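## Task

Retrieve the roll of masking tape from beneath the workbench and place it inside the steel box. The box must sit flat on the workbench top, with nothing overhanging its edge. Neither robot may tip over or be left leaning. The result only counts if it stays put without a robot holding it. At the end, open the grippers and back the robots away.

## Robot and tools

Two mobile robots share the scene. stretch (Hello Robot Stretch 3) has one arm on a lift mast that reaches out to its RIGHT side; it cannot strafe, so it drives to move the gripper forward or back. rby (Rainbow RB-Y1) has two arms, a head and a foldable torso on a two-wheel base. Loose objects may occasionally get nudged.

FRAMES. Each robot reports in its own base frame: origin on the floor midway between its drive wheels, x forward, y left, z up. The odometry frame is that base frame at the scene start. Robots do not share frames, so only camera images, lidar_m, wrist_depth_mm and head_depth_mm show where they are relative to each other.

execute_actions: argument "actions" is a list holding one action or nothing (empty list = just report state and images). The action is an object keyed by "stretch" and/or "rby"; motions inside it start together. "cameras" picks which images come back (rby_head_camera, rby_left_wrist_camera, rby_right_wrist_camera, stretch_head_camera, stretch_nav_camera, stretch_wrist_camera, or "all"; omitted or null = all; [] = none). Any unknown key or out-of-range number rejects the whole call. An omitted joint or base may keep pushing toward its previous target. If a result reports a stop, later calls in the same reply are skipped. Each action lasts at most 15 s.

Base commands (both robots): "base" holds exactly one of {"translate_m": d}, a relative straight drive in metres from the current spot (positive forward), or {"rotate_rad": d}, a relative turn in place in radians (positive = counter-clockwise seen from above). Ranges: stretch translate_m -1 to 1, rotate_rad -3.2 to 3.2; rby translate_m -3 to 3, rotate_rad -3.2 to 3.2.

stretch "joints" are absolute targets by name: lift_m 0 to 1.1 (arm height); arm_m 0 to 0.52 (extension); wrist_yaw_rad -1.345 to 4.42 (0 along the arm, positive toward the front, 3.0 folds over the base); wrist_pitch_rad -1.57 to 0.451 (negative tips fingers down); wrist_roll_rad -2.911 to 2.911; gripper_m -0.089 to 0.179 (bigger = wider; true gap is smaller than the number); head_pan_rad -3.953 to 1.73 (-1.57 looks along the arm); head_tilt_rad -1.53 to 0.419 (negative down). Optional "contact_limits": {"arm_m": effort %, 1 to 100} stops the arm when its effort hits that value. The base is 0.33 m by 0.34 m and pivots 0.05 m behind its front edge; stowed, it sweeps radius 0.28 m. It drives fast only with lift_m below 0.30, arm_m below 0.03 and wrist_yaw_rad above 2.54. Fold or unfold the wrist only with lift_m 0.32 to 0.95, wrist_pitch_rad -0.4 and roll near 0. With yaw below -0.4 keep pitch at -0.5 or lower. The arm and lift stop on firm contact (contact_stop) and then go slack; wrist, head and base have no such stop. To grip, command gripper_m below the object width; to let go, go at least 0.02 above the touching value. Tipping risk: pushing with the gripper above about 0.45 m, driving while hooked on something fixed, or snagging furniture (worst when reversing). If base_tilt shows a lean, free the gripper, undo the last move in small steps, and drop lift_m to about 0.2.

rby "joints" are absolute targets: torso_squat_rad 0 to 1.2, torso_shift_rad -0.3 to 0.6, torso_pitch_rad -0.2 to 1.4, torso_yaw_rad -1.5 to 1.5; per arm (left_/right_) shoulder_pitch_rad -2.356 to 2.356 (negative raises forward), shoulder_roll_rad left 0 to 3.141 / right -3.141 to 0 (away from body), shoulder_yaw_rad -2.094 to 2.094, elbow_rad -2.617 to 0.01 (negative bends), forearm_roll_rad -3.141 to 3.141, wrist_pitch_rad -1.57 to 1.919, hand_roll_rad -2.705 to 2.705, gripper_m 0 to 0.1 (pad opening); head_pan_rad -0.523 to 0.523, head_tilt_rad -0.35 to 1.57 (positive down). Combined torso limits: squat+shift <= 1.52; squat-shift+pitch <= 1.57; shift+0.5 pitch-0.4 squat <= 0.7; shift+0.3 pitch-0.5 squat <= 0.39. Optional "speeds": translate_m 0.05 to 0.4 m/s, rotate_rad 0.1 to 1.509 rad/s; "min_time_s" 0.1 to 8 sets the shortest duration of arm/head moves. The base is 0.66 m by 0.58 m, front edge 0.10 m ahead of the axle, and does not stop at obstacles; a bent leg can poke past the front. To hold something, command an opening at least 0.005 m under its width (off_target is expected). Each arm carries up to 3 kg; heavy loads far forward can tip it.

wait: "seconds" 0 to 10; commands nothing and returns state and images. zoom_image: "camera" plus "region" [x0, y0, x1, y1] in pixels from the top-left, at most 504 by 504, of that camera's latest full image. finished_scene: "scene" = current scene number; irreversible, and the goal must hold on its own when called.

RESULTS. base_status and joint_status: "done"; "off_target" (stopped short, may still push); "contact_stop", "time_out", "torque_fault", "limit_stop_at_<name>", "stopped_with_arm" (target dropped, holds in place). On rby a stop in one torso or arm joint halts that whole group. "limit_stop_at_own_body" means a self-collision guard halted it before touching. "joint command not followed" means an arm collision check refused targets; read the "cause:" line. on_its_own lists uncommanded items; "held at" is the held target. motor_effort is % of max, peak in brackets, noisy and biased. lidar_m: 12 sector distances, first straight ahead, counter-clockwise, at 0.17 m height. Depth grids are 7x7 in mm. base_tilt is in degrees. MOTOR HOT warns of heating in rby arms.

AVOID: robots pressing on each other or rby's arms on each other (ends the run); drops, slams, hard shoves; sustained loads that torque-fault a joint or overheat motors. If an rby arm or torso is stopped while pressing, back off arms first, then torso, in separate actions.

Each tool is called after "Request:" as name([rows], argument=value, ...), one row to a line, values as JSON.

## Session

Request:
execute_actions(actions=[])

Scene clock: 0.00 s.
stretch.base_odometry: x=+0.000 y=+0.000 heading=+0.000 (m, m, rad; stretch's odometry frame)
stretch.turned_by_wheels: +0.000 (rad since the last result)
stretch.turned_by_imu: +0.000 (rad since the last result)
stretch.base_tilt: forward=-0.6 right=+0.4 (deg)
stretch.lidar_m: 2.43 3.10 3.10 2.57 2.01 1.98 1.88 0.78 1.41 1.11 1.23 2.61
stretch.head_depth_mm: 2113 2648 2665 2706 2687 2671 2182 / 2119 2843 2868 2902 2846 2711 2193 / 2092 3014 3115 3157 2826 2806 2198 / 2087 3198 3378 3415 3369 2995 2212 / 2074 3224 3724 3782 3802 3233 2212 / 2067 3220 - - - 3289 2225 / 2067 3195 - - - 3306 2232
stretch.base_status: not commanded
stretch.joint_positions: lift_m=+0.420 arm_m=+0.003 wrist_yaw_rad=+3.044 wrist_pitch_rad=-0.360 wrist_roll_rad=+0.018 gripper_m=+0.037 head_pan_rad=-0.004 head_tilt_rad=-0.008
stretch.joint_status: not commanded
stretch.motor_effort: left_wheel=+0 right_wheel=-1 lift_m=+36 arm_m=-1 wrist_yaw_rad=+1 wrist_pitch_rad=+7 wrist_roll_rad=+0 gripper_m=+0 head_pan_rad=-1 head_tilt_rad=+1 (%)
stretch.hand_pose: x=+0.0013 y=+0.0823 z=+0.4459 quat_wxyz=(+0.161, +0.707, +0.091, +0.683) (m; stretch's base frame)
stretch.wrist_depth_mm: - - - - - - - / - - - - - - - / - - - - - - - / - - - - - - - / 908 882 913 871 896 877 879 / 734 724 - 726 748 712 725 / 611 623 - 603 585 606 616
rby.base_odometry: x=+0.000 y=+0.000 heading=+0.000 (m, m, rad; rby's odometry frame)
rby.base_status: not commanded
rby.joint_positions: torso_squat_rad=+0.350 torso_shift_rad=+0.000 torso_pitch_rad=+0.001 torso_yaw_rad=-0.001 left_shoulder_pitch_rad=-0.023 left_shoulder_roll_rad=+0.039 left_shoulder_yaw_rad=-0.022 left_elbow_rad=-0.252 left_forearm_roll_rad=+0.044 left_wrist_pitch_rad=+0.040 left_hand_roll_rad=-0.048 left_gripper_m=+0.099 right_shoulder_pitch_rad=-0.043 right_shoulder_roll_rad=-0.016 right_shoulder_yaw_rad=+0.003 right_elbow_rad=-0.170 right_forearm_roll_rad=-0.007 right_wrist_pitch_rad=+0.026 right_hand_roll_rad=-0.055 right_gripper_m=+0.101 head_pan_rad=-0.001 head_tilt_rad=+0.401
rby.joint_status: not commanded
rby.chest: x=-0.2276 y=+0.0009 z=+1.2474 quat_wxyz=(+1.000, -0.001, +0.000, +0.000) (m; rby's base frame)
rby.left_hand: x=-0.0980 y=+0.2458 z=+0.5731 quat_wxyz=(+0.993, +0.017, -0.116, -0.019) (m; rby's base frame)
rby.right_hand: x=-0.1203 y=-0.2309 z=+0.5698 quat_wxyz=(+0.996, -0.005, -0.092, -0.022) (m; rby's base frame)
pictures: rby_head_camera, rby_left_wrist_camera, rby_right_wrist_camera, stretch_head_camera (sideways: a quarter turn clockwise sets it upright), stretch_nav_camera (sideways: a quarter turn counterclockwise sets it upright), stretch_wrist_camera
camera_calibration (this result's frames):
rby_head_camera: T_world_to_cam=[[0.0168636, -0.999143, 0.0378137, -0.0560696], [-0.424999, -0.0413954, -0.904247, 1.2832], [0.905037, -0.000821885, -0.425333, 0.749574], [0, 0, 0, 1]] pos_world=[-0.132087, -0.0022868, 1.48127]
rby_left_wrist_camera: T_world_to_cam=[[0.981011, -0.0433782, 0.189039, 0.00396874], [-0.155789, -0.75681, 0.634798, -0.168335], [0.11553, -0.652194, -0.749197, 0.685438], [0, 0, 0, 1]] pos_world=[-0.109307, 0.319813, 0.619637]
rby_right_wrist_camera: T_world_to_cam=[[-0.978478, 0.0664464, -0.195359, 0.0112132], [-0.0645796, 0.800571, 0.595748, -0.130433], [0.195984, 0.595543, -0.77905, 0.690278], [0, 0, 0, 1]] pos_world=[-0.132735, -0.307415, 0.617657]
stretch_head_camera: T_world_to_cam=[[-0.0421661, 0.0323218, -0.998588, 1.32415], [-0.0234239, 0.99917, 0.0333298, -0.0383648], [0.998836, 0.0247962, -0.041374, 0.00782083], [0, 0, 0, 1]] pos_world=[0.047124, -0.00466, 1.32388]
stretch_nav_camera: T_world_to_cam=[[-0.00233268, 0.00931567, 0.999954, -1.2575], [-0.00807529, -0.999924, 0.00929656, 0.0426661], [0.999965, -0.00805323, 0.00240773, -0.0464515], [0, 0, 0, 1]] pos_world=[0.0438611, 0.0540032, 1.25715]
stretch_wrist_camera: T_world_to_cam=[[0.989548, -0.134105, -0.0530243, 0.0326107], [-0.112614, -0.488947, -0.865014, 0.464214], [0.0900763, 0.861944, -0.498938, 0.319028], [0, 0, 0, 1]] pos_world=[-0.00872968, -0.0436346, 0.562456]
Images, in order (width x height): rby_head_camera 896x504, rby_left_wrist_camera 644x364, rby_right_wrist_camera 644x364, stretch_head_camera 896x504, stretch_nav_camera 672x504, stretch_wrist_camera 644x364.

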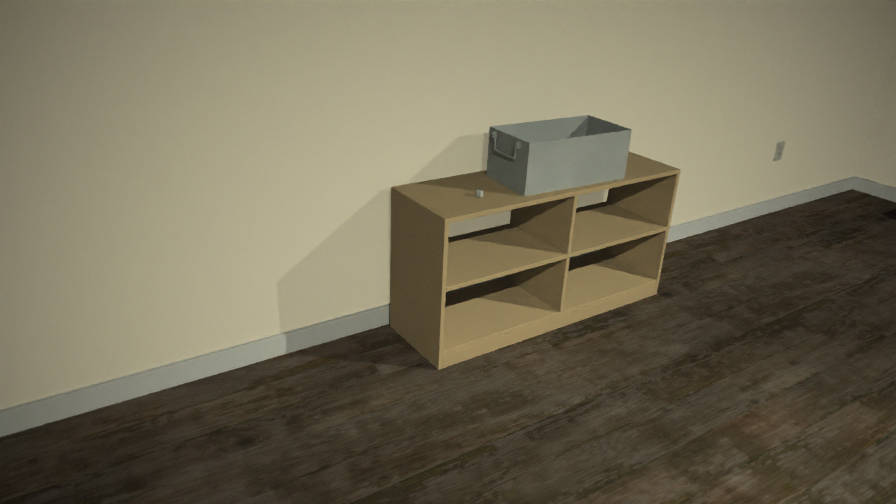

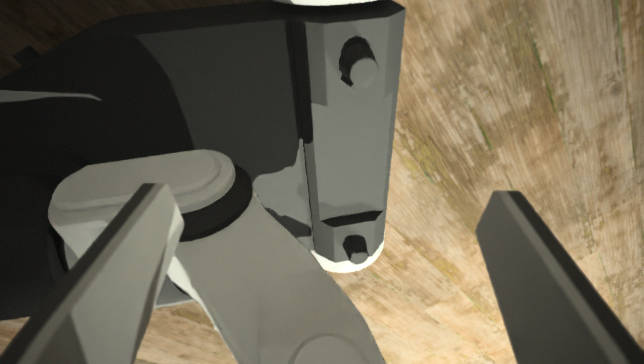

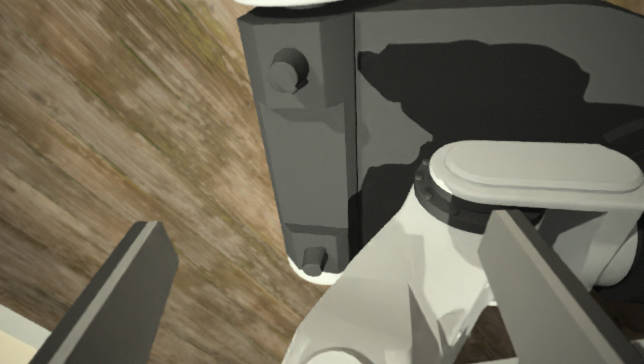

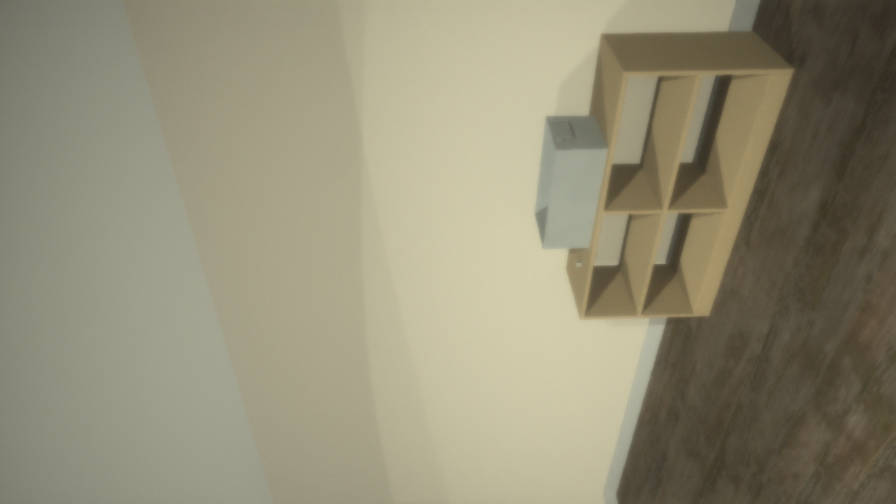

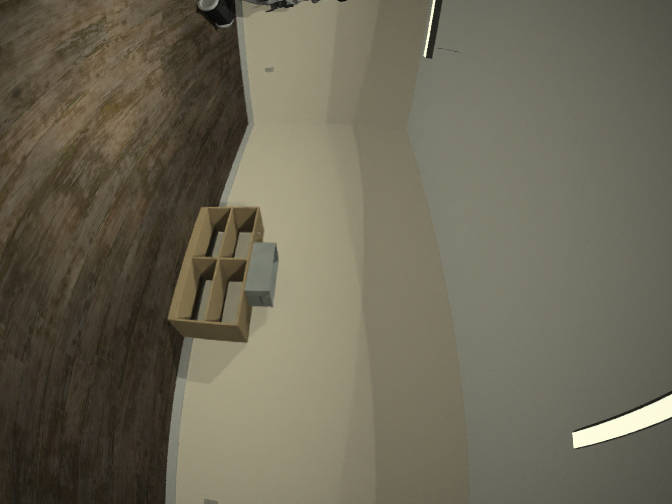

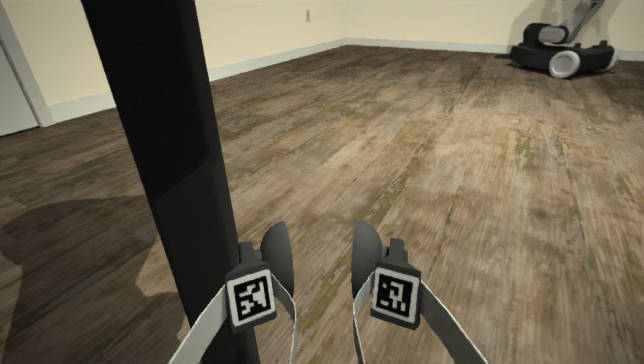

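Request:
execute_actions([
  {"stretch":{"joints":{"head_pan_rad":-2.0,"head_tilt_rad":-0.7,"lift_m":0.27}},"rby":{"base":{"rotate_rad":-0.504}}},
], cameras=["rby_head_camera","stretch_nav_camera","stretch_head_camera"])

Request:
execute_actions([
  {"rby":{"base":{"translate_m":1.906},"joints":{"torso_squat_rad":0.8,"torso_pitch_rad":0.3,"left_shoulder_pitch_rad":-0.957,"right_shoulder_pitch_rad":-0.957,"left_shoulder_roll_rad":0.6,"right_shoulder_roll_rad":-0.6,"left_shoulder_yaw_rad":0.665,"right_shoulder_yaw_rad":-0.665,"left_elbow_rad":-0.77,"right_elbow_rad":-0.77,"left_forearm_roll_rad":1.57,"right_forearm_roll_rad":-1.57,"left_wrist_pitch_rad":1.15,"right_wrist_pitch_rad":1.15,"left_hand_roll_rad":-1.57,"right_hand_roll_rad":1.57,"left_gripper_m":0.06,"right_gripper_m":0.06,"head_tilt_rad":0.3}}},
], cameras=[])

Scene clock: 9.17 s.
stretch.base_odometry: x=+0.000 y=+0.000 heading=+0.000 (m, m, rad; stretch's odometry frame)
stretch.turned_by_wheels: +0.000 (rad since the last result)
stretch.turned_by_imu: -0.001 (rad since the last result)
stretch.base_tilt: forward=-0.5 right=+0.4 (deg)
stretch.lidar_m: 2.43 3.22 3.16 2.58 2.01 1.99 1.88 0.78 1.41 1.11 1.23 2.61
stretch.head_depth_mm: 1240 1241 897 1225 1132 1330 1182 / 1263 1256 908 1243 1173 1338 1191 / 1295 1274 915 1284 1501 1371 1192 / 1324 1292 923 1294 1515 1385 1198 / 1357 1310 933 1345 1559 1389 1201 / 1393 1325 945 1353 1601 1393 1208 / 1421 1349 989 1363 1547 1402 1211
stretch.base_status: not commanded
stretch.joint_positions: lift_m=+0.270 arm_m=+0.003 wrist_yaw_rad=+3.044 wrist_pitch_rad=-0.361 wrist_roll_rad=+0.018 gripper_m=+0.037 head_pan_rad=-1.993 head_tilt_rad=-0.691
stretch.joint_status: all done
stretch.motor_effort: left_wheel=-1(1) right_wheel=-1(1) lift_m=+31(35) arm_m=-1(1) wrist_yaw_rad=+0(0) wrist_pitch_rad=+8(7) wrist_roll_rad=+0(0) gripper_m=+0(1) head_pan_rad=-4(37) head_tilt_rad=-3(28) (%)
stretch.hand_pose: x=+0.0012 y=+0.0821 z=+0.2958 quat_wxyz=(+0.162, +0.707, +0.092, +0.683) (m; stretch's base frame)
stretch.wrist_depth_mm: - - - - - - - / - - - - - - - / - - - - - - - / 864 821 823 827 834 829 805 / 652 653 686 640 642 641 646 / 535 539 - 528 543 521 513 / 447 472 - - 427 443 450
rby.base_odometry: x=+0.000 y=+0.000 heading=-0.504 (m, m, rad; rby's odometry frame)
rby.base_status: done
rby.joint_positions: torso_squat_rad=+0.350 torso_shift_rad=+0.000 torso_pitch_rad=+0.001 torso_yaw_rad=-0.001 left_shoulder_pitch_rad=-0.023 left_shoulder_roll_rad=+0.039 left_shoulder_yaw_rad=-0.022 left_elbow_rad=-0.252 left_forearm_roll_rad=+0.044 left_wrist_pitch_rad=+0.040 left_hand_roll_rad=-0.048 left_gripper_m=+0.099 right_shoulder_pitch_rad=-0.043 right_shoulder_roll_rad=-0.016 right_shoulder_yaw_rad=+0.003 right_elbow_rad=-0.170 right_forearm_roll_rad=-0.007 right_wrist_pitch_rad=+0.026 right_hand_roll_rad=-0.055 right_gripper_m=+0.101 head_pan_rad=-0.001 head_tilt_rad=+0.401
rby.joint_status: not commanded
rby.chest: x=-0.2276 y=+0.0009 z=+1.2474 quat_wxyz=(+1.000, -0.001, +0.000, +0.000) (m; rby's base frame)
rby.left_hand: x=-0.0980 y=+0.2458 z=+0.5731 quat_wxyz=(+0.993, +0.017, -0.116, -0.019) (m; rby's base frame)
rby.right_hand: x=-0.1203 y=-0.2309 z=+0.5698 quat_wxyz=(+0.996, -0.005, -0.092, -0.022) (m; rby's base frame)
pictures: rby_head_camera, stretch_head_camera (sideways: a quarter turn clockwise sets it upright), stretch_nav_camera (sideways: a quarter turn counterclockwise sets it upright)
camera_calibration (this result's frames):
rby_head_camera: T_world_to_cam=[[0.0168636, -0.999142, 0.037821, -0.0560705], [-0.424999, -0.041402, -0.904247, 1.2832], [0.905037, -0.000825009, -0.425332, 0.749574], [0, 0, 0, 1]] pos_world=[-0.132087, -0.00227678, 1.48127]
stretch_head_camera: T_world_to_cam=[[0.301058, 0.592092, -0.747523, 0.994393], [0.911616, -0.408747, 0.0433885, -0.0571284], [-0.279858, -0.694517, -0.662817, 0.824345], [0, 0, 0, 1]] pos_world=[-0.0165918, -0.0396019, 1.2922]
stretch_nav_camera: T_world_to_cam=[[-0.249415, -0.57825, 0.7768, -0.964648], [-0.913454, 0.40683, 0.00955231, 0.0478647], [-0.32155, -0.707189, -0.629675, 0.784221], [0, 0, 0, 1]] pos_world=[0.05529, -0.0226883, 1.24269]
Images, in order (width x height): rby_head_camera 896x504, stretch_head_camera 896x504, stretch_nav_camera 672x504.

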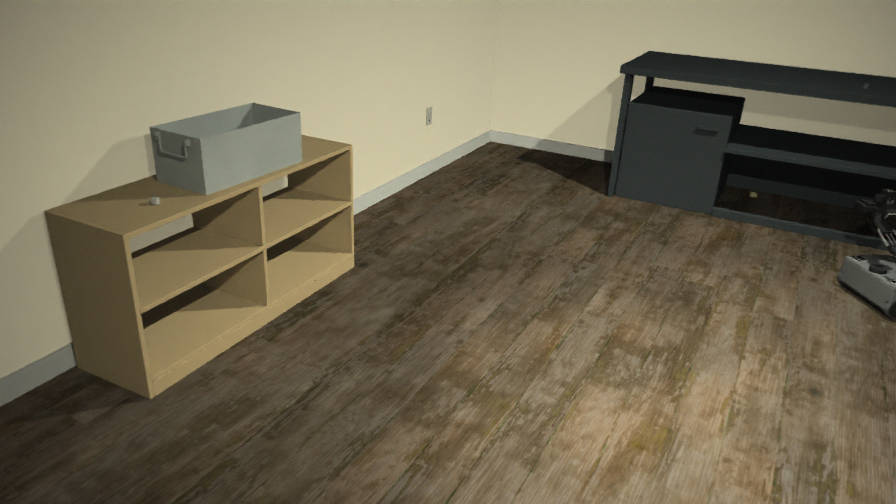

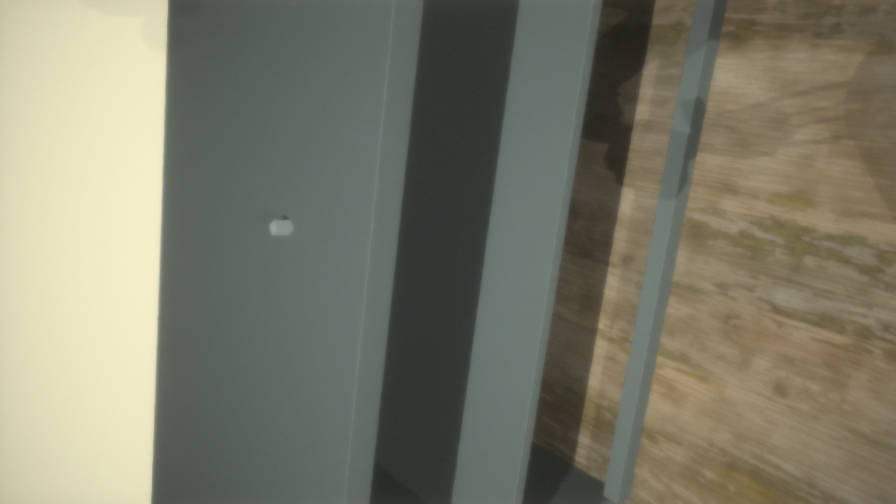

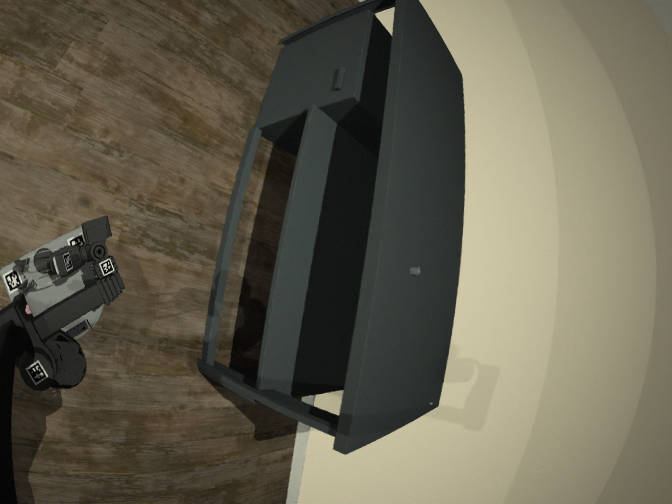

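Scene clock: 15.30 s.
stretch.base_odometry: x=+0.000 y=+0.000 heading=+0.000 (m, m, rad; stretch's odometry frame)
stretch.turned_by_wheels: +0.000 (rad since the last result)
stretch.turned_by_imu: -0.002 (rad since the last result)
stretch.base_tilt: forward=-0.5 right=+0.4 (deg)
stretch.lidar_m: 1.85 1.85 4.33 2.57 2.01 1.99 1.89 0.77 1.41 1.12 1.23 2.60
stretch.head_depth_mm: 1239 1240 897 1228 1130 1331 1183 / 1267 1261 906 1241 1169 1342 1187 / 1295 1273 916 1286 1504 1367 1188 / 1323 1288 927 1297 1514 1383 1193 / 1354 1312 932 1339 1560 1395 1205 / 1390 1325 941 1348 1611 1394 1207 / 1428 1342 990 1361 1548 1402 1214
stretch.base_status: not commanded
stretch.joint_positions: lift_m=+0.270 arm_m=+0.003 wrist_yaw_rad=+3.044 wrist_pitch_rad=-0.361 wrist_roll_rad=+0.018 gripper_m=+0.037 head_pan_rad=-1.993 head_tilt_rad=-0.691
stretch.joint_status: not commanded
stretch.motor_effort: left_wheel=-1(1) right_wheel=-2(0) lift_m=+32(31) arm_m=-1(1) wrist_yaw_rad=+1(1) wrist_pitch_rad=+8(8) wrist_roll_rad=+0(0) gripper_m=-2(1) head_pan_rad=-4(4) head_tilt_rad=-3(3) (%)
stretch.hand_pose: x=+0.0012 y=+0.0821 z=+0.2958 quat_wxyz=(+0.162, +0.707, +0.092, +0.683) (m; stretch's base frame)
stretch.wrist_depth_mm: - - - - - - - / - - - - - - - / - - - - - - - / 849 836 834 826 824 798 816 / 658 643 669 644 658 647 633 / 528 529 - 528 544 520 529 / 452 483 - - 429 444 443
rby.base_odometry: x=+1.669 y=-0.921 heading=-0.504 (m, m, rad; rby's odometry frame)
rby.base_status: done
rby.joint_positions: torso_squat_rad=+0.800 torso_shift_rad=+0.000 torso_pitch_rad=+0.300 torso_yaw_rad=-0.001 left_shoulder_pitch_rad=-0.957 left_shoulder_roll_rad=+0.600 left_shoulder_yaw_rad=+0.665 left_elbow_rad=-0.770 left_forearm_roll_rad=+1.570 left_wrist_pitch_rad=+1.150 left_hand_roll_rad=-1.570 left_gripper_m=+0.060 right_shoulder_pitch_rad=-0.957 right_shoulder_roll_rad=-0.600 right_shoulder_yaw_rad=-0.665 right_elbow_rad=-0.770 right_forearm_roll_rad=-1.570 right_wrist_pitch_rad=+1.150 right_hand_roll_rad=+1.570 right_gripper_m=+0.060 head_pan_rad=-0.001 head_tilt_rad=+0.300
rby.joint_status: all done
rby.chest: x=-0.1364 y=+0.0008 z=+1.0638 quat_wxyz=(+0.989, -0.001, +0.149, +0.000) (m; rby's base frame)
rby.left_hand: x=+0.4875 y=+0.3528 z=+0.9611 quat_wxyz=(+0.675, -0.183, -0.675, -0.235) (m; rby's base frame)
rby.right_hand: x=+0.4871 y=-0.3522 z=+0.9619 quat_wxyz=(+0.676, +0.181, -0.675, +0.235) (m; rby's base frame)
pictures: none
No camera images: the call's "cameras" was empty. Leave "cameras" out to get every camera's image.

Request:
execute_actions([
  {"stretch":{"base":{"rotate_rad":-1.328},"joints":{"lift_m":0.34,"head_pan_rad":-1.57,"head_tilt_rad":-0.8,"wrist_pitch_rad":-0.4}},"rby":{"base":{"rotate_rad":1.03},"joints":{"torso_squat_rad":1.15,"head_tilt_rad":0.15}}},
], cameras=["rby_head_camera"])

Request:
execute_actions([
  {"stretch":{"base":{"translate_m":0.15},"joints":{"wrist_yaw_rad":0,"gripper_m":0.12,"arm_m":0.04}}},
], cameras=[])

Request:
execute_actions([
  {"stretch":{"base":{"translate_m":0.2},"joints":{"lift_m":0.1,"wrist_pitch_rad":0}}},
], cameras=["stretch_nav_camera","stretch_wrist_camera"])

Scene clock: 28.77 s.
stretch.base_odometry: x=+0.000 y=+0.000 heading=-1.328 (m, m, rad; stretch's odometry frame)
stretch.turned_by_wheels: -1.328 (rad since the last result)
stretch.turned_by_imu: -1.327 (rad since the last result)
stretch.base_tilt: forward=-0.5 right=+0.4 (deg)
stretch.lidar_m: 1.12 2.61 2.43 1.74 1.97 3.51 2.22 1.99 1.99 1.63 0.78 1.42
stretch.head_depth_mm: 2137 2389 2150 1762 1488 1297 1147 / 2046 2388 2160 1775 1498 1303 1150 / 1875 2141 2177 1774 1501 1306 1159 / 1707 1940 2132 1790 1509 1309 1175 / 1586 1794 2015 1803 1467 1322 1164 / 1473 1645 1730 1128 1473 1332 1169 / 1368 1477 832 1222 1447 1309 1174
stretch.base_status: done
stretch.joint_positions: lift_m=+0.340 arm_m=+0.003 wrist_yaw_rad=+3.044 wrist_pitch_rad=-0.416 wrist_roll_rad=+0.018 gripper_m=+0.037 head_pan_rad=-1.577 head_tilt_rad=-0.791
stretch.joint_status: all done
stretch.motor_effort: left_wheel=+1(7) right_wheel=-4(11) lift_m=+41(40) arm_m=-1(1) wrist_yaw_rad=+0(1) wrist_pitch_rad=+8(6) wrist_roll_rad=+0(0) gripper_m=-1(1) head_pan_rad=+2(25) head_tilt_rad=-3(10) (%)
stretch.hand_pose: x=+0.0006 y=+0.0757 z=+0.3530 quat_wxyz=(+0.181, +0.704, +0.111, +0.678) (m; stretch's base frame)
stretch.wrist_depth_mm: - - - - - - - / - - - - - - - / - - - - - - - / 894 884 877 874 865 885 885 / 700 714 726 719 691 695 699 / 584 580 - 585 600 586 579 / 504 506 - 527 483 495 498
rby.base_odometry: x=+1.668 y=-0.921 heading=+0.525 (m, m, rad; rby's odometry frame)
rby.base_status: done
rby.joint_positions: torso_squat_rad=+1.150 torso_shift_rad=+0.000 torso_pitch_rad=+0.300 torso_yaw_rad=-0.001 left_shoulder_pitch_rad=-0.957 left_shoulder_roll_rad=+0.600 left_shoulder_yaw_rad=+0.665 left_elbow_rad=-0.770 left_forearm_roll_rad=+1.570 left_wrist_pitch_rad=+1.150 left_hand_roll_rad=-1.570 left_gripper_m=+0.060 right_shoulder_pitch_rad=-0.957 right_shoulder_roll_rad=-0.600 right_shoulder_yaw_rad=-0.665 right_elbow_rad=-0.770 right_forearm_roll_rad=-1.570 right_wrist_pitch_rad=+1.150 right_hand_roll_rad=+1.570 right_gripper_m=+0.060 head_pan_rad=-0.001 head_tilt_rad=+0.150
rby.joint_status: all done
rby.chest: x=-0.1365 y=+0.0006 z=+0.8620 quat_wxyz=(+0.989, -0.001, +0.149, +0.000) (m; rby's base frame)
rby.left_hand: x=+0.4874 y=+0.3527 z=+0.7594 quat_wxyz=(+0.675, -0.183, -0.675, -0.235) (m; rby's base frame)
rby.right_hand: x=+0.4870 y=-0.3524 z=+0.7602 quat_wxyz=(+0.676, +0.181, -0.675, +0.235) (m; rby's base frame)
pictures: rby_head_camera
camera_calibration (this result's frames):
rby_head_camera: T_world_to_cam=[[0.0188945, -0.999131, 0.037165, -0.0429635], [-0.468655, -0.0416856, -0.882397, 0.958889], [0.883179, -0.000745121, -0.469035, 0.488598], [0, 0, 0, 1]] pos_world=[0.01868, -0.00259023, 1.07689]
Images, in order (width x height): rby_head_camera 896x504.

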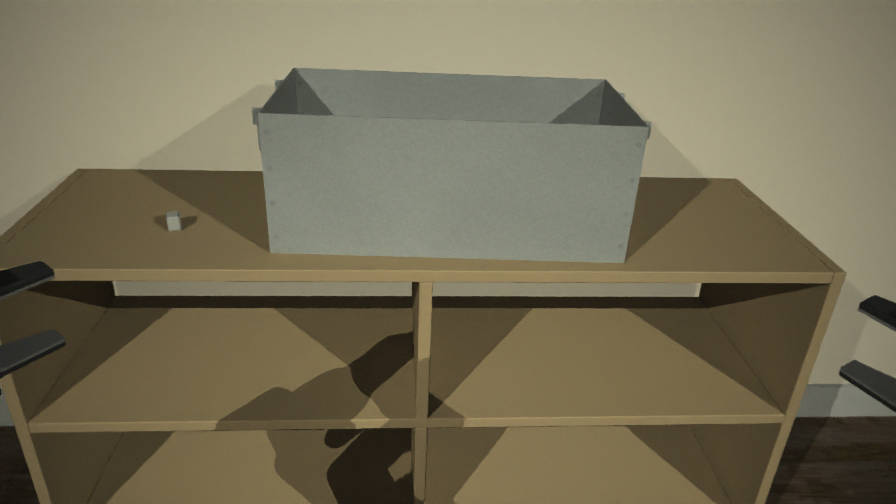

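Scene clock: 31.50 s.
stretch.base_odometry: x=+0.036 y=-0.146 heading=-1.328 (m, m, rad; stretch's odometry frame)
stretch.turned_by_wheels: +0.000 (rad since the last result)
stretch.turned_by_imu: +0.000 (rad since the last result)
stretch.base_tilt: forward=-0.5 right=+0.4 (deg)
stretch.lidar_m: 0.96 2.49 2.36 1.78 1.78 3.68 2.35 2.09 2.13 0.74 1.01 1.23
stretch.head_depth_mm: 2114 2436 2151 1754 1486 1296 1142 / 1907 2238 2158 1776 1501 1299 1170 / 1741 2004 2159 1777 1510 1310 - / 1597 1806 2059 1747 1447 1316 1148 / 1477 1628 845 1144 1454 1318 1169 / 1374 1433 800 1208 1430 1298 1167 / 1276 1045 806 1157 1052 1332 1173
stretch.base_status: done
stretch.joint_positions: lift_m=+0.340 arm_m=+0.040 wrist_yaw_rad=+0.002 wrist_pitch_rad=-0.416 wrist_roll_rad=+0.018 gripper_m=+0.120 head_pan_rad=-1.577 head_tilt_rad=-0.791
stretch.joint_status: all done
stretch.motor_effort: left_wheel=+1(5) right_wheel=-4(5) lift_m=+39(40) arm_m=+5(5) wrist_yaw_rad=+0(1) wrist_pitch_rad=+7(7) wrist_roll_rad=+0(0) gripper_m=-1(83) head_pan_rad=+2(2) head_tilt_rad=-3(3) (%)
stretch.hand_pose: x=-0.0210 y=-0.4093 z=+0.3530 quat_wxyz=(+0.686, +0.146, -0.698, -0.147) (m; stretch's base frame)
stretch.wrist_depth_mm: 377 387 465 - - - - / 826 845 501 - - - - / 886 974 557 - - - - / 898 854 638 872 872 851 862 / 710 705 654 703 699 708 699 / 589 592 584 588 595 599 579 / 460 493 504 497 506 481 490
rby.base_odometry: x=+1.668 y=-0.921 heading=+0.525 (m, m, rad; rby's odometry frame)
rby.base_status: not commanded
rby.joint_positions: torso_squat_rad=+1.150 torso_shift_rad=+0.000 torso_pitch_rad=+0.300 torso_yaw_rad=-0.001 left_shoulder_pitch_rad=-0.957 left_shoulder_roll_rad=+0.600 left_shoulder_yaw_rad=+0.665 left_elbow_rad=-0.770 left_forearm_roll_rad=+1.570 left_wrist_pitch_rad=+1.150 left_hand_roll_rad=-1.570 left_gripper_m=+0.060 right_shoulder_pitch_rad=-0.957 right_shoulder_roll_rad=-0.600 right_shoulder_yaw_rad=-0.665 right_elbow_rad=-0.770 right_forearm_roll_rad=-1.570 right_wrist_pitch_rad=+1.150 right_hand_roll_rad=+1.570 right_gripper_m=+0.060 head_pan_rad=-0.001 head_tilt_rad=+0.150
rby.joint_status: not commanded
rby.chest: x=-0.1365 y=+0.0006 z=+0.8620 quat_wxyz=(+0.989, -0.001, +0.149, +0.000) (m; rby's base frame)
rby.left_hand: x=+0.4874 y=+0.3527 z=+0.7594 quat_wxyz=(+0.675, -0.183, -0.675, -0.235) (m; rby's base frame)
rby.right_hand: x=+0.4870 y=-0.3524 z=+0.7602 quat_wxyz=(+0.676, +0.181, -0.675, +0.235) (m; rby's base frame)
pictures: none
No camera images: the call's "cameras" was empty. Leave "cameras" out to get every camera's image.

Scene clock: 34.63 s.
stretch.base_odometry: x=+0.084 y=-0.340 heading=-1.328 (m, m, rad; stretch's odometry frame)
stretch.turned_by_wheels: +0.000 (rad since the last result)
stretch.turned_by_imu: -0.001 (rad since the last result)
stretch.base_tilt: forward=-0.5 right=+0.4 (deg)
stretch.lidar_m: 0.77 1.25 2.30 1.85 1.83 3.96 2.52 2.24 2.19 0.88 1.18 0.96
stretch.head_depth_mm: 1896 2277 2152 1756 1488 1294 1145 / 1719 2013 2038 1767 1500 1300 1146 / 1572 1772 826 1101 1419 1309 1172 / 1443 1519 786 1169 1426 1313 1158 / 1332 1019 790 1122 1043 1294 1165 / 1235 1032 798 686 1020 1296 1171 / 1156 1041 805 657 1007 943 1150
stretch.base_status: done
stretch.joint_positions: lift_m=+0.100 arm_m=+0.040 wrist_yaw_rad=+0.002 wrist_pitch_rad=-0.023 wrist_roll_rad=+0.018 gripper_m=+0.120 head_pan_rad=-1.577 head_tilt_rad=-0.791
stretch.joint_status: all done
stretch.motor_effort: left_wheel=+1(5) right_wheel=-5(5) lift_m=+32(33) arm_m=+5(5) wrist_yaw_rad=-1(1) wrist_pitch_rad=+10(10) wrist_roll_rad=+0(0) gripper_m=-1(0) head_pan_rad=+1(2) head_tilt_rad=-3(3) (%)
stretch.hand_pose: x=-0.0210 y=-0.4402 z=+0.2089 quat_wxyz=(+0.701, +0.009, -0.713, -0.008) (m; stretch's base frame)
stretch.wrist_depth_mm: 396 407 418 420 - - - / 722 806 719 550 - - - / 749 889 840 572 - - - / 764 902 864 587 - - - / 776 858 802 607 790 796 783 / 568 581 559 483 515 565 540 / 426 333 374 414 417 395 405
rby.base_odometry: x=+1.668 y=-0.921 heading=+0.525 (m, m, rad; rby's odometry frame)
rby.base_status: not commanded
rby.joint_positions: torso_squat_rad=+1.150 torso_shift_rad=+0.000 torso_pitch_rad=+0.300 torso_yaw_rad=-0.001 left_shoulder_pitch_rad=-0.957 left_shoulder_roll_rad=+0.600 left_shoulder_yaw_rad=+0.665 left_elbow_rad=-0.770 left_forearm_roll_rad=+1.570 left_wrist_pitch_rad=+1.150 left_hand_roll_rad=-1.570 left_gripper_m=+0.060 right_shoulder_pitch_rad=-0.957 right_shoulder_roll_rad=-0.600 right_shoulder_yaw_rad=-0.665 right_elbow_rad=-0.770 right_forearm_roll_rad=-1.570 right_wrist_pitch_rad=+1.150 right_hand_roll_rad=+1.570 right_gripper_m=+0.060 head_pan_rad=-0.001 head_tilt_rad=+0.150
rby.joint_status: not commanded
rby.chest: x=-0.1365 y=+0.0006 z=+0.8620 quat_wxyz=(+0.989, -0.001, +0.149, +0.000) (m; rby's base frame)
rby.left_hand: x=+0.4874 y=+0.3527 z=+0.7594 quat_wxyz=(+0.675, -0.183, -0.675, -0.235) (m; rby's base frame)
rby.right_hand: x=+0.4870 y=-0.3524 z=+0.7602 quat_wxyz=(+0.676, +0.181, -0.675, +0.235) (m; rby's base frame)
pictures: stretch_nav_camera (sideways: a quarter turn counterclockwise sets it upright), stretch_wrist_camera
camera_calibration (this result's frames):
stretch_nav_camera: T_world_to_cam=[[0.00497383, -0.703777, 0.710403, -0.879661], [-0.999955, 0.00222738, 0.00920771, 0.0488422], [-0.00806251, -0.710417, -0.703735, 0.87864], [0, 0, 0, 1]] pos_world=[0.0602993, 0.00500656, 1.24279]
stretch_wrist_camera: T_world_to_cam=[[-0.997936, 0.0155527, -0.0623002, -0.00192166], [0.0640987, 0.183617, -0.980906, 0.325271], [-0.00381631, -0.982875, -0.184235, -0.226693], [0, 0, 0, 1]] pos_world=[-0.0236322, -0.282506, 0.277175]
Images, in order (width x height): stretch_nav_camera 672x504, stretch_wrist_camera 644x364.

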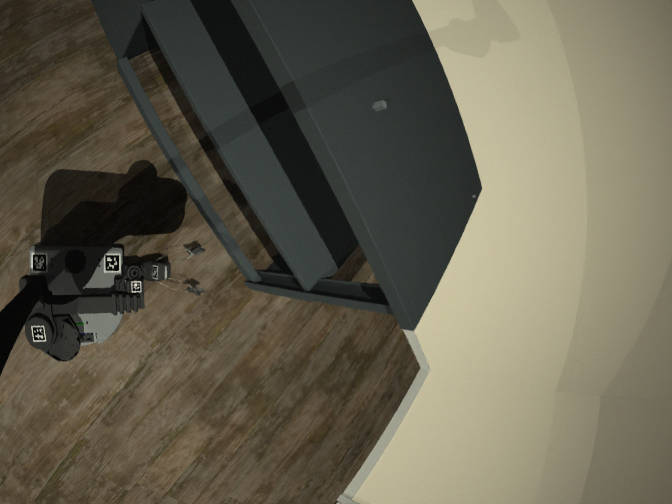

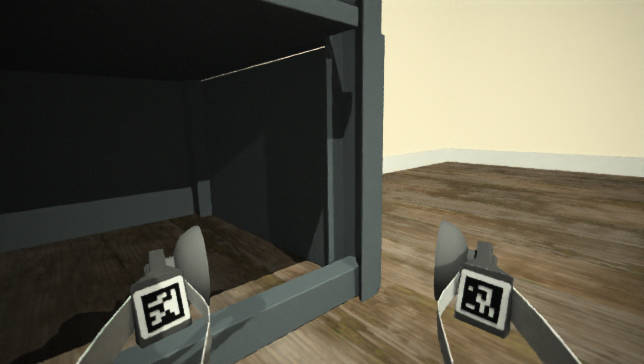

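Request:
execute_actions([
  {"stretch":{"base":{"translate_m":0.45}},"rby":{"base":{"translate_m":0.585},"speeds":{"translate_m":0.2},"joints":{"head_tilt_rad":0.4,"torso_squat_rad":1.16}}},
], cameras=["rby_head_camera","rby_left_wrist_camera","rby_right_wrist_camera"])

Request:
execute_actions([
  {"stretch":{"base":{"rotate_rad":0.68}}},
], cameras=["stretch_nav_camera","stretch_wrist_camera"])

Scene clock: 47.63 s.
stretch.base_odometry: x=+0.193 y=-0.776 heading=-1.328 (m, m, rad; stretch's odometry frame)
stretch.turned_by_wheels: +0.000 (rad since the last result)
stretch.turned_by_imu: -0.002 (rad since the last result)
stretch.base_tilt: forward=-0.6 right=+0.3 (deg)
stretch.lidar_m: 0.32 0.58 2.01 2.14 2.14 4.56 2.90 2.62 0.91 0.99 0.89 0.35
stretch.head_depth_mm: 1441 977 766 630 975 1268 1141 / 1302 989 772 635 561 1185 1150 / 1183 1001 780 638 541 842 1143 / 1088 1009 786 644 545 490 817 / 1007 1017 792 648 547 474 754 / 938 995 798 653 550 476 434 / 875 955 805 656 553 479 422
stretch.base_status: done
stretch.joint_positions: lift_m=+0.100 arm_m=+0.040 wrist_yaw_rad=+0.002 wrist_pitch_rad=-0.023 wrist_roll_rad=+0.018 gripper_m=+0.120 head_pan_rad=-1.577 head_tilt_rad=-0.791
stretch.joint_status: not commanded
stretch.motor_effort: left_wheel=+1(5) right_wheel=-4(5) lift_m=+32(32) arm_m=+5(5) wrist_yaw_rad=-1(0) wrist_pitch_rad=+10(11) wrist_roll_rad=+0(0) gripper_m=+0(0) head_pan_rad=+2(2) head_tilt_rad=-3(3) (%)
stretch.hand_pose: x=-0.0211 y=-0.4402 z=+0.2089 quat_wxyz=(+0.701, +0.009, -0.713, -0.008) (m; stretch's base frame)
stretch.wrist_depth_mm: 399 408 411 423 426 431 443 / 535 596 702 847 758 657 546 / 539 619 738 938 811 678 553 / 547 637 755 946 841 680 557 / 546 642 754 822 820 670 566 / 538 579 562 549 556 579 478 / 429 407 415 418 409 390 371
rby.base_odometry: x=+2.175 y=-0.627 heading=+0.526 (m, m, rad; rby's odometry frame)
rby.base_status: done
rby.joint_positions: torso_squat_rad=+1.160 torso_shift_rad=+0.000 torso_pitch_rad=+0.300 torso_yaw_rad=-0.001 left_shoulder_pitch_rad=-0.957 left_shoulder_roll_rad=+0.600 left_shoulder_yaw_rad=+0.665 left_elbow_rad=-0.770 left_forearm_roll_rad=+1.570 left_wrist_pitch_rad=+1.150 left_hand_roll_rad=-1.570 left_gripper_m=+0.060 right_shoulder_pitch_rad=-0.957 right_shoulder_roll_rad=-0.600 right_shoulder_yaw_rad=-0.665 right_elbow_rad=-0.770 right_forearm_roll_rad=-1.570 right_wrist_pitch_rad=+1.150 right_hand_roll_rad=+1.570 right_gripper_m=+0.060 head_pan_rad=-0.001 head_tilt_rad=+0.400
rby.joint_status: all done
rby.chest: x=-0.1364 y=+0.0006 z=+0.8556 quat_wxyz=(+0.989, -0.001, +0.149, +0.000) (m; rby's base frame)
rby.left_hand: x=+0.4874 y=+0.3527 z=+0.7529 quat_wxyz=(+0.675, -0.183, -0.675, -0.235) (m; rby's base frame)
rby.right_hand: x=+0.4870 y=-0.3524 z=+0.7537 quat_wxyz=(+0.676, +0.181, -0.675, +0.235) (m; rby's base frame)
pictures: rby_head_camera, rby_left_wrist_camera, rby_right_wrist_camera
camera_calibration (this result's frames):
rby_head_camera: T_world_to_cam=[[0.0270502, -0.999149, 0.0311523, -0.0360176], [-0.672409, -0.0412464, -0.739029, 0.792655], [0.739685, -0.000956248, -0.672953, 0.689599], [0, 0, 0, 1]] pos_world=[0.0238767, -0.00263335, 1.05098]
rby_left_wrist_camera: T_world_to_cam=[[0.0119115, -0.0959309, 0.995317, -0.715794], [-0.973585, -0.228092, -0.0103326, 0.587452], [0.228015, -0.968902, -0.0961138, 0.387432], [0, 0, 0, 1]] pos_world=[0.49212, 0.44071, 0.755749]
rby_right_wrist_camera: T_world_to_cam=[[0.0171959, -0.0466312, -0.998764, 0.730182], [-0.949905, 0.311011, -0.0308754, 0.62745], [0.312067, 0.949262, -0.038947, 0.297182], [0, 0, 0, 1]] pos_world=[0.490721, -0.443198, 0.760227]
Images, in order (width x height): rby_head_camera 896x504, rby_left_wrist_camera 644x364, rby_right_wrist_camera 644x364.

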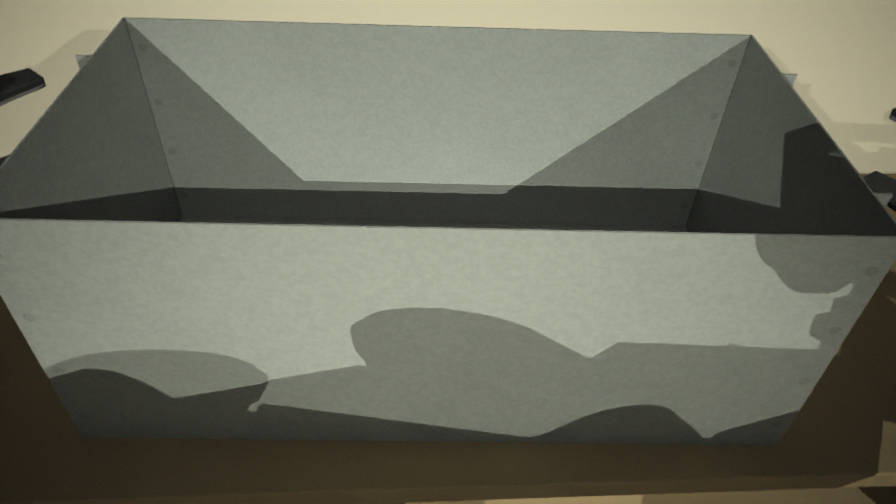

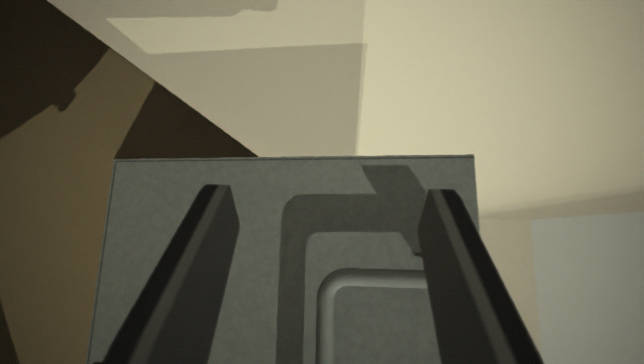

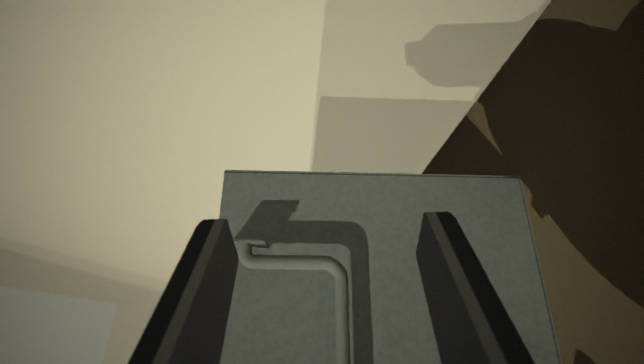

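Scene clock: 49.67 s.
stretch.base_odometry: x=+0.193 y=-0.776 heading=-0.648 (m, m, rad; stretch's odometry frame)
stretch.turned_by_wheels: +0.680 (rad since the last result)
stretch.turned_by_imu: +0.679 (rad since the last result)
stretch.base_tilt: forward=-0.5 right=+0.4 (deg)
stretch.lidar_m: 0.82 2.06 2.14 4.84 3.73 2.70 0.91 0.93 0.93 0.83 0.32 0.34
stretch.head_depth_mm: 840 922 768 629 535 465 777 / 840 926 774 634 537 467 779 / 838 923 779 639 541 469 777 / 838 933 788 644 544 471 787 / 837 939 792 648 547 473 790 / 835 937 799 652 550 477 776 / 836 938 806 656 554 479 764
stretch.base_status: done
stretch.joint_positions: lift_m=+0.100 arm_m=+0.040 wrist_yaw_rad=+0.001 wrist_pitch_rad=-0.023 wrist_roll_rad=+0.018 gripper_m=+0.120 head_pan_rad=-1.577 head_tilt_rad=-0.791
stretch.joint_status: not commanded
stretch.motor_effort: left_wheel=-3(6) right_wheel=+3(8) lift_m=+32(31) arm_m=+5(5) wrist_yaw_rad=+0(0) wrist_pitch_rad=+10(11) wrist_roll_rad=+0(0) gripper_m=+0(0) head_pan_rad=+2(1) head_tilt_rad=-3(3) (%)
stretch.hand_pose: x=-0.0211 y=-0.4403 z=+0.2090 quat_wxyz=(+0.701, +0.009, -0.713, -0.008) (m; stretch's base frame)
stretch.wrist_depth_mm: 297 377 409 421 431 437 443 / 295 434 583 598 613 612 614 / 296 433 606 626 609 626 632 / 294 426 623 634 649 643 652 / 292 427 655 642 659 666 671 / 287 365 570 544 551 575 538 / 288 391 421 417 416 396 409
rby.base_odometry: x=+2.175 y=-0.627 heading=+0.526 (m, m, rad; rby's odometry frame)
rby.base_status: not commanded
rby.joint_positions: torso_squat_rad=+1.160 torso_shift_rad=+0.000 torso_pitch_rad=+0.300 torso_yaw_rad=-0.001 left_shoulder_pitch_rad=-0.957 left_shoulder_roll_rad=+0.600 left_shoulder_yaw_rad=+0.665 left_elbow_rad=-0.770 left_forearm_roll_rad=+1.570 left_wrist_pitch_rad=+1.150 left_hand_roll_rad=-1.570 left_gripper_m=+0.060 right_shoulder_pitch_rad=-0.957 right_shoulder_roll_rad=-0.600 right_shoulder_yaw_rad=-0.665 right_elbow_rad=-0.770 right_forearm_roll_rad=-1.570 right_wrist_pitch_rad=+1.150 right_hand_roll_rad=+1.570 right_gripper_m=+0.060 head_pan_rad=-0.001 head_tilt_rad=+0.400
rby.joint_status: not commanded
rby.chest: x=-0.1364 y=+0.0006 z=+0.8556 quat_wxyz=(+0.989, -0.001, +0.149, +0.000) (m; rby's base frame)
rby.left_hand: x=+0.4874 y=+0.3527 z=+0.7529 quat_wxyz=(+0.675, -0.183, -0.675, -0.235) (m; rby's base frame)
rby.right_hand: x=+0.4870 y=-0.3524 z=+0.7537 quat_wxyz=(+0.676, +0.181, -0.675, +0.235) (m; rby's base frame)
pictures: stretch_nav_camera (sideways: a quarter turn counterclockwise sets it upright), stretch_wrist_camera
camera_calibration (this result's frames):
stretch_nav_camera: T_world_to_cam=[[0.00498096, -0.703777, 0.710403, -0.879661], [-0.999955, 0.00221724, 0.00920771, 0.0488422], [-0.00805531, -0.710417, -0.703735, 0.87864], [0, 0, 0, 1]] pos_world=[0.0602993, 0.00500711, 1.24279]
stretch_wrist_camera: T_world_to_cam=[[-0.997929, 0.0159723, -0.0623029, -0.00184336], [0.0641778, 0.183438, -0.980934, 0.325247], [-0.00423904, -0.982902, -0.184083, -0.226747], [0, 0, 0, 1]] pos_world=[-0.0236744, -0.282503, 0.27719]
Images, in order (width x height): stretch_nav_camera 672x504, stretch_wrist_camera 644x364.

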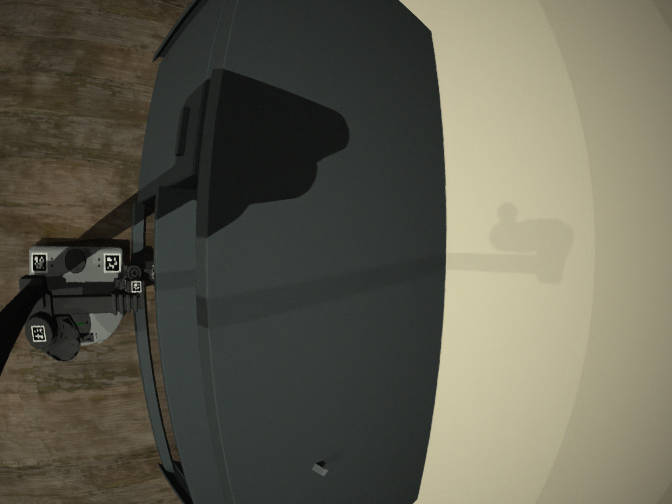

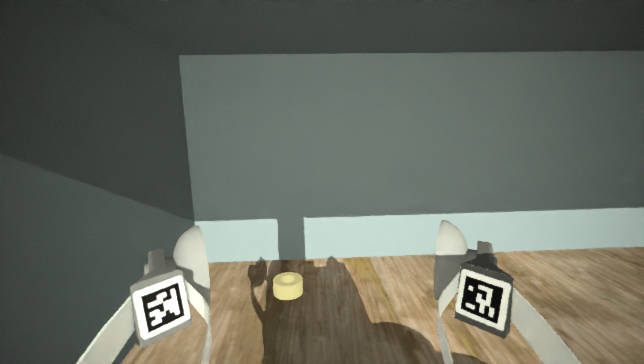

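Request:
execute_actions([
  {"stretch":{"base":{"translate_m":0.06},"joints":{"arm_m":0.36,"lift_m":0.12}},"rby":{"min_time_s":1.5,"joints":{"left_wrist_pitch_rad":1.52,"right_wrist_pitch_rad":1.55,"torso_squat_rad":1.168}}},
], cameras=["rby_left_wrist_camera","rby_right_wrist_camera"])

Request:
execute_actions([
  {"stretch":{"joints":{"wrist_pitch_rad":-0.85,"arm_m":0.42}}},
], cameras=["stretch_wrist_camera"])

Scene clock: 57.70 s.
stretch.base_odometry: x=+0.240 y=-0.813 heading=-0.648 (m, m, rad; stretch's odometry frame)
stretch.turned_by_wheels: +0.000 (rad since the last result)
stretch.turned_by_imu: -0.002 (rad since the last result)
stretch.base_tilt: forward=-0.6 right=+0.4 (deg)
stretch.lidar_m: 0.77 2.00 2.12 4.83 3.83 2.77 0.97 0.99 0.93 0.58 0.28 0.34
stretch.head_depth_mm: 837 922 767 630 534 465 778 / 838 923 772 633 536 467 778 / 836 924 780 638 541 469 784 / 836 932 784 644 544 471 787 / 835 938 791 648 547 474 776 / 835 938 799 652 551 476 765 / 836 940 804 655 553 479 699
stretch.base_status: done
stretch.joint_positions: lift_m=+0.120 arm_m=+0.360 wrist_yaw_rad=+0.001 wrist_pitch_rad=-0.022 wrist_roll_rad=+0.018 gripper_m=+0.120 head_pan_rad=-1.577 head_tilt_rad=-0.791
stretch.joint_status: all done
stretch.motor_effort: left_wheel=-3(6) right_wheel=+3(8) lift_m=+40(41) arm_m=+5(5) wrist_yaw_rad=+0(0) wrist_pitch_rad=+10(10) wrist_roll_rad=+0(0) gripper_m=+0(0) head_pan_rad=+2(2) head_tilt_rad=-3(3) (%)
stretch.hand_pose: x=-0.0212 y=-0.7602 z=+0.2289 quat_wxyz=(+0.701, +0.008, -0.713, -0.008) (m; stretch's base frame)
stretch.wrist_depth_mm: 224 269 273 276 281 283 286 / 223 275 279 285 287 291 295 / 222 285 288 292 298 302 307 / 221 290 299 302 307 310 316 / 219 297 306 312 312 322 326 / 217 275 318 323 323 333 338 / 215 320 328 332 334 343 346
rby.base_odometry: x=+2.175 y=-0.627 heading=+0.526 (m, m, rad; rby's odometry frame)
rby.base_status: not commanded
rby.joint_positions: torso_squat_rad=+1.168 torso_shift_rad=+0.000 torso_pitch_rad=+0.300 torso_yaw_rad=+0.000 left_shoulder_pitch_rad=-0.957 left_shoulder_roll_rad=+0.602 left_shoulder_yaw_rad=+0.666 left_elbow_rad=-0.770 left_forearm_roll_rad=+1.570 left_wrist_pitch_rad=+1.519 left_hand_roll_rad=-1.570 left_gripper_m=+0.060 right_shoulder_pitch_rad=-0.957 right_shoulder_roll_rad=-0.600 right_shoulder_yaw_rad=-0.665 right_elbow_rad=-0.770 right_forearm_roll_rad=-1.570 right_wrist_pitch_rad=+1.550 right_hand_roll_rad=+1.570 right_gripper_m=+0.060 head_pan_rad=-0.001 head_tilt_rad=+0.400
rby.joint_status: all done
rby.chest: x=-0.1365 y=+0.0007 z=+0.8505 quat_wxyz=(+0.989, -0.001, +0.149, +0.000) (m; rby's base frame)
rby.left_hand: x=+0.4276 y=+0.2945 z=+0.7426 quat_wxyz=(+0.631, -0.302, -0.621, -0.354) (m; rby's base frame)
rby.right_hand: x=+0.4215 y=-0.2884 z=+0.7425 quat_wxyz=(+0.626, +0.312, -0.614, +0.365) (m; rby's base frame)
pictures: rby_left_wrist_camera, rby_right_wrist_camera
camera_calibration (this result's frames):
rby_left_wrist_camera: T_world_to_cam=[[0.000192823, -0.10665, 0.994297, -0.701492], [-0.990747, 0.13493, 0.014665, 0.397732], [-0.135725, -0.985099, -0.105637, 0.511041], [0, 0, 0, 1]] pos_world=[0.463548, 0.374945, 0.745643]
rby_right_wrist_camera: T_world_to_cam=[[0.00699074, -0.0506078, -0.998694, 0.726272], [-0.996559, -0.0828452, -0.00277769, 0.430204], [-0.0825964, 0.995277, -0.0510128, 0.445045], [0, 0, 0, 1]] pos_world=[0.460405, -0.370547, 0.749222]
Images, in order (width x height): rby_left_wrist_camera 644x364, rby_right_wrist_camera 644x364.

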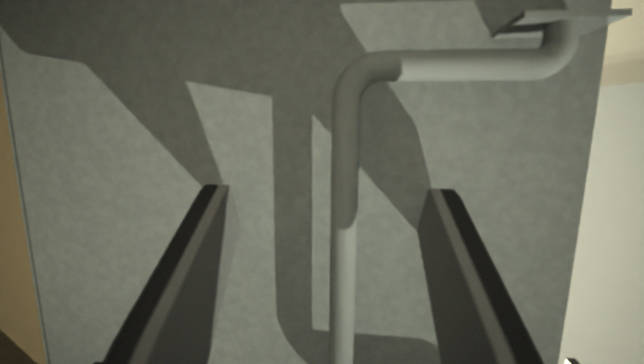

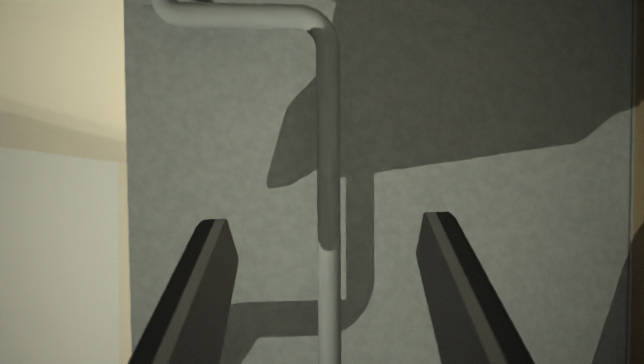

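Scene clock: 59.30 s.
stretch.base_odometry: x=+0.240 y=-0.813 heading=-0.648 (m, m, rad; stretch's odometry frame)
stretch.turned_by_wheels: +0.000 (rad since the last result)
stretch.turned_by_imu: +0.000 (rad since the last result)
stretch.base_tilt: forward=-0.5 right=+0.4 (deg)
stretch.lidar_m: 0.76 2.00 2.12 4.85 3.83 2.77 0.97 0.99 0.93 0.58 0.28 0.34
stretch.head_depth_mm: 840 923 766 630 536 465 777 / 837 920 774 634 537 467 773 / 836 922 780 638 541 470 784 / 837 933 784 643 543 472 786 / 838 940 792 647 547 474 776 / 836 937 800 651 549 476 764 / 834 939 805 656 553 479 700
stretch.base_status: not commanded
stretch.joint_positions: lift_m=+0.120 arm_m=+0.420 wrist_yaw_rad=+0.001 wrist_pitch_rad=-0.858 wrist_roll_rad=+0.018 gripper_m=+0.120 head_pan_rad=-1.577 head_tilt_rad=-0.791
stretch.joint_status: all done
stretch.motor_effort: left_wheel=-3(3) right_wheel=+2(2) lift_m=+40(40) arm_m=+5(6) wrist_yaw_rad=+0(0) wrist_pitch_rad=+4(10) wrist_roll_rad=+0(0) gripper_m=+1(0) head_pan_rad=+2(2) head_tilt_rad=-3(3) (%)
stretch.hand_pose: x=-0.0215 y=-0.7139 z=+0.0489 quat_wxyz=(+0.638, +0.292, -0.648, -0.297) (m; stretch's base frame)
stretch.wrist_depth_mm: 224 249 256 256 263 266 272 / 222 282 290 289 297 297 301 / 218 268 270 269 272 271 271 / 217 244 244 222 242 243 243 / 213 220 221 224 222 222 223 / 199 204 202 203 203 207 204 / 185 183 186 187 187 185 188
rby.base_odometry: x=+2.175 y=-0.627 heading=+0.526 (m, m, rad; rby's odometry frame)
rby.base_status: not commanded
rby.joint_positions: torso_squat_rad=+1.168 torso_shift_rad=+0.000 torso_pitch_rad=+0.300 torso_yaw_rad=+0.000 left_shoulder_pitch_rad=-0.957 left_shoulder_roll_rad=+0.602 left_shoulder_yaw_rad=+0.666 left_elbow_rad=-0.770 left_forearm_roll_rad=+1.570 left_wrist_pitch_rad=+1.519 left_hand_roll_rad=-1.570 left_gripper_m=+0.060 right_shoulder_pitch_rad=-0.957 right_shoulder_roll_rad=-0.600 right_shoulder_yaw_rad=-0.665 right_elbow_rad=-0.770 right_forearm_roll_rad=-1.570 right_wrist_pitch_rad=+1.550 right_hand_roll_rad=+1.570 right_gripper_m=+0.060 head_pan_rad=-0.001 head_tilt_rad=+0.400
rby.joint_status: not commanded
rby.chest: x=-0.1365 y=+0.0007 z=+0.8505 quat_wxyz=(+0.989, -0.001, +0.149, +0.000) (m; rby's base frame)
rby.left_hand: x=+0.4276 y=+0.2945 z=+0.7426 quat_wxyz=(+0.631, -0.302, -0.621, -0.354) (m; rby's base frame)
rby.right_hand: x=+0.4215 y=-0.2884 z=+0.7425 quat_wxyz=(+0.626, +0.312, -0.614, +0.365) (m; rby's base frame)
pictures: stretch_wrist_camera
camera_calibration (this result's frames):
stretch_wrist_camera: T_world_to_cam=[[-0.997927, 0.0575898, -0.028711, 0.0202624], [0.0641009, 0.850426, -0.522174, 0.6722], [-0.00565533, -0.522933, -0.852355, -0.164122], [0, 0, 0, 1]] pos_world=[-0.0237964, -0.658648, 0.211697]
Images, in order (width x height): stretch_wrist_camera 644x364.

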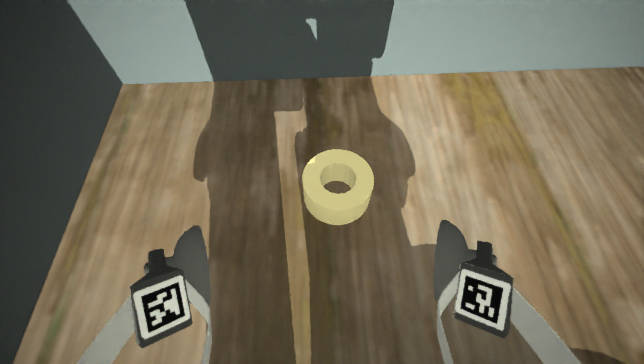

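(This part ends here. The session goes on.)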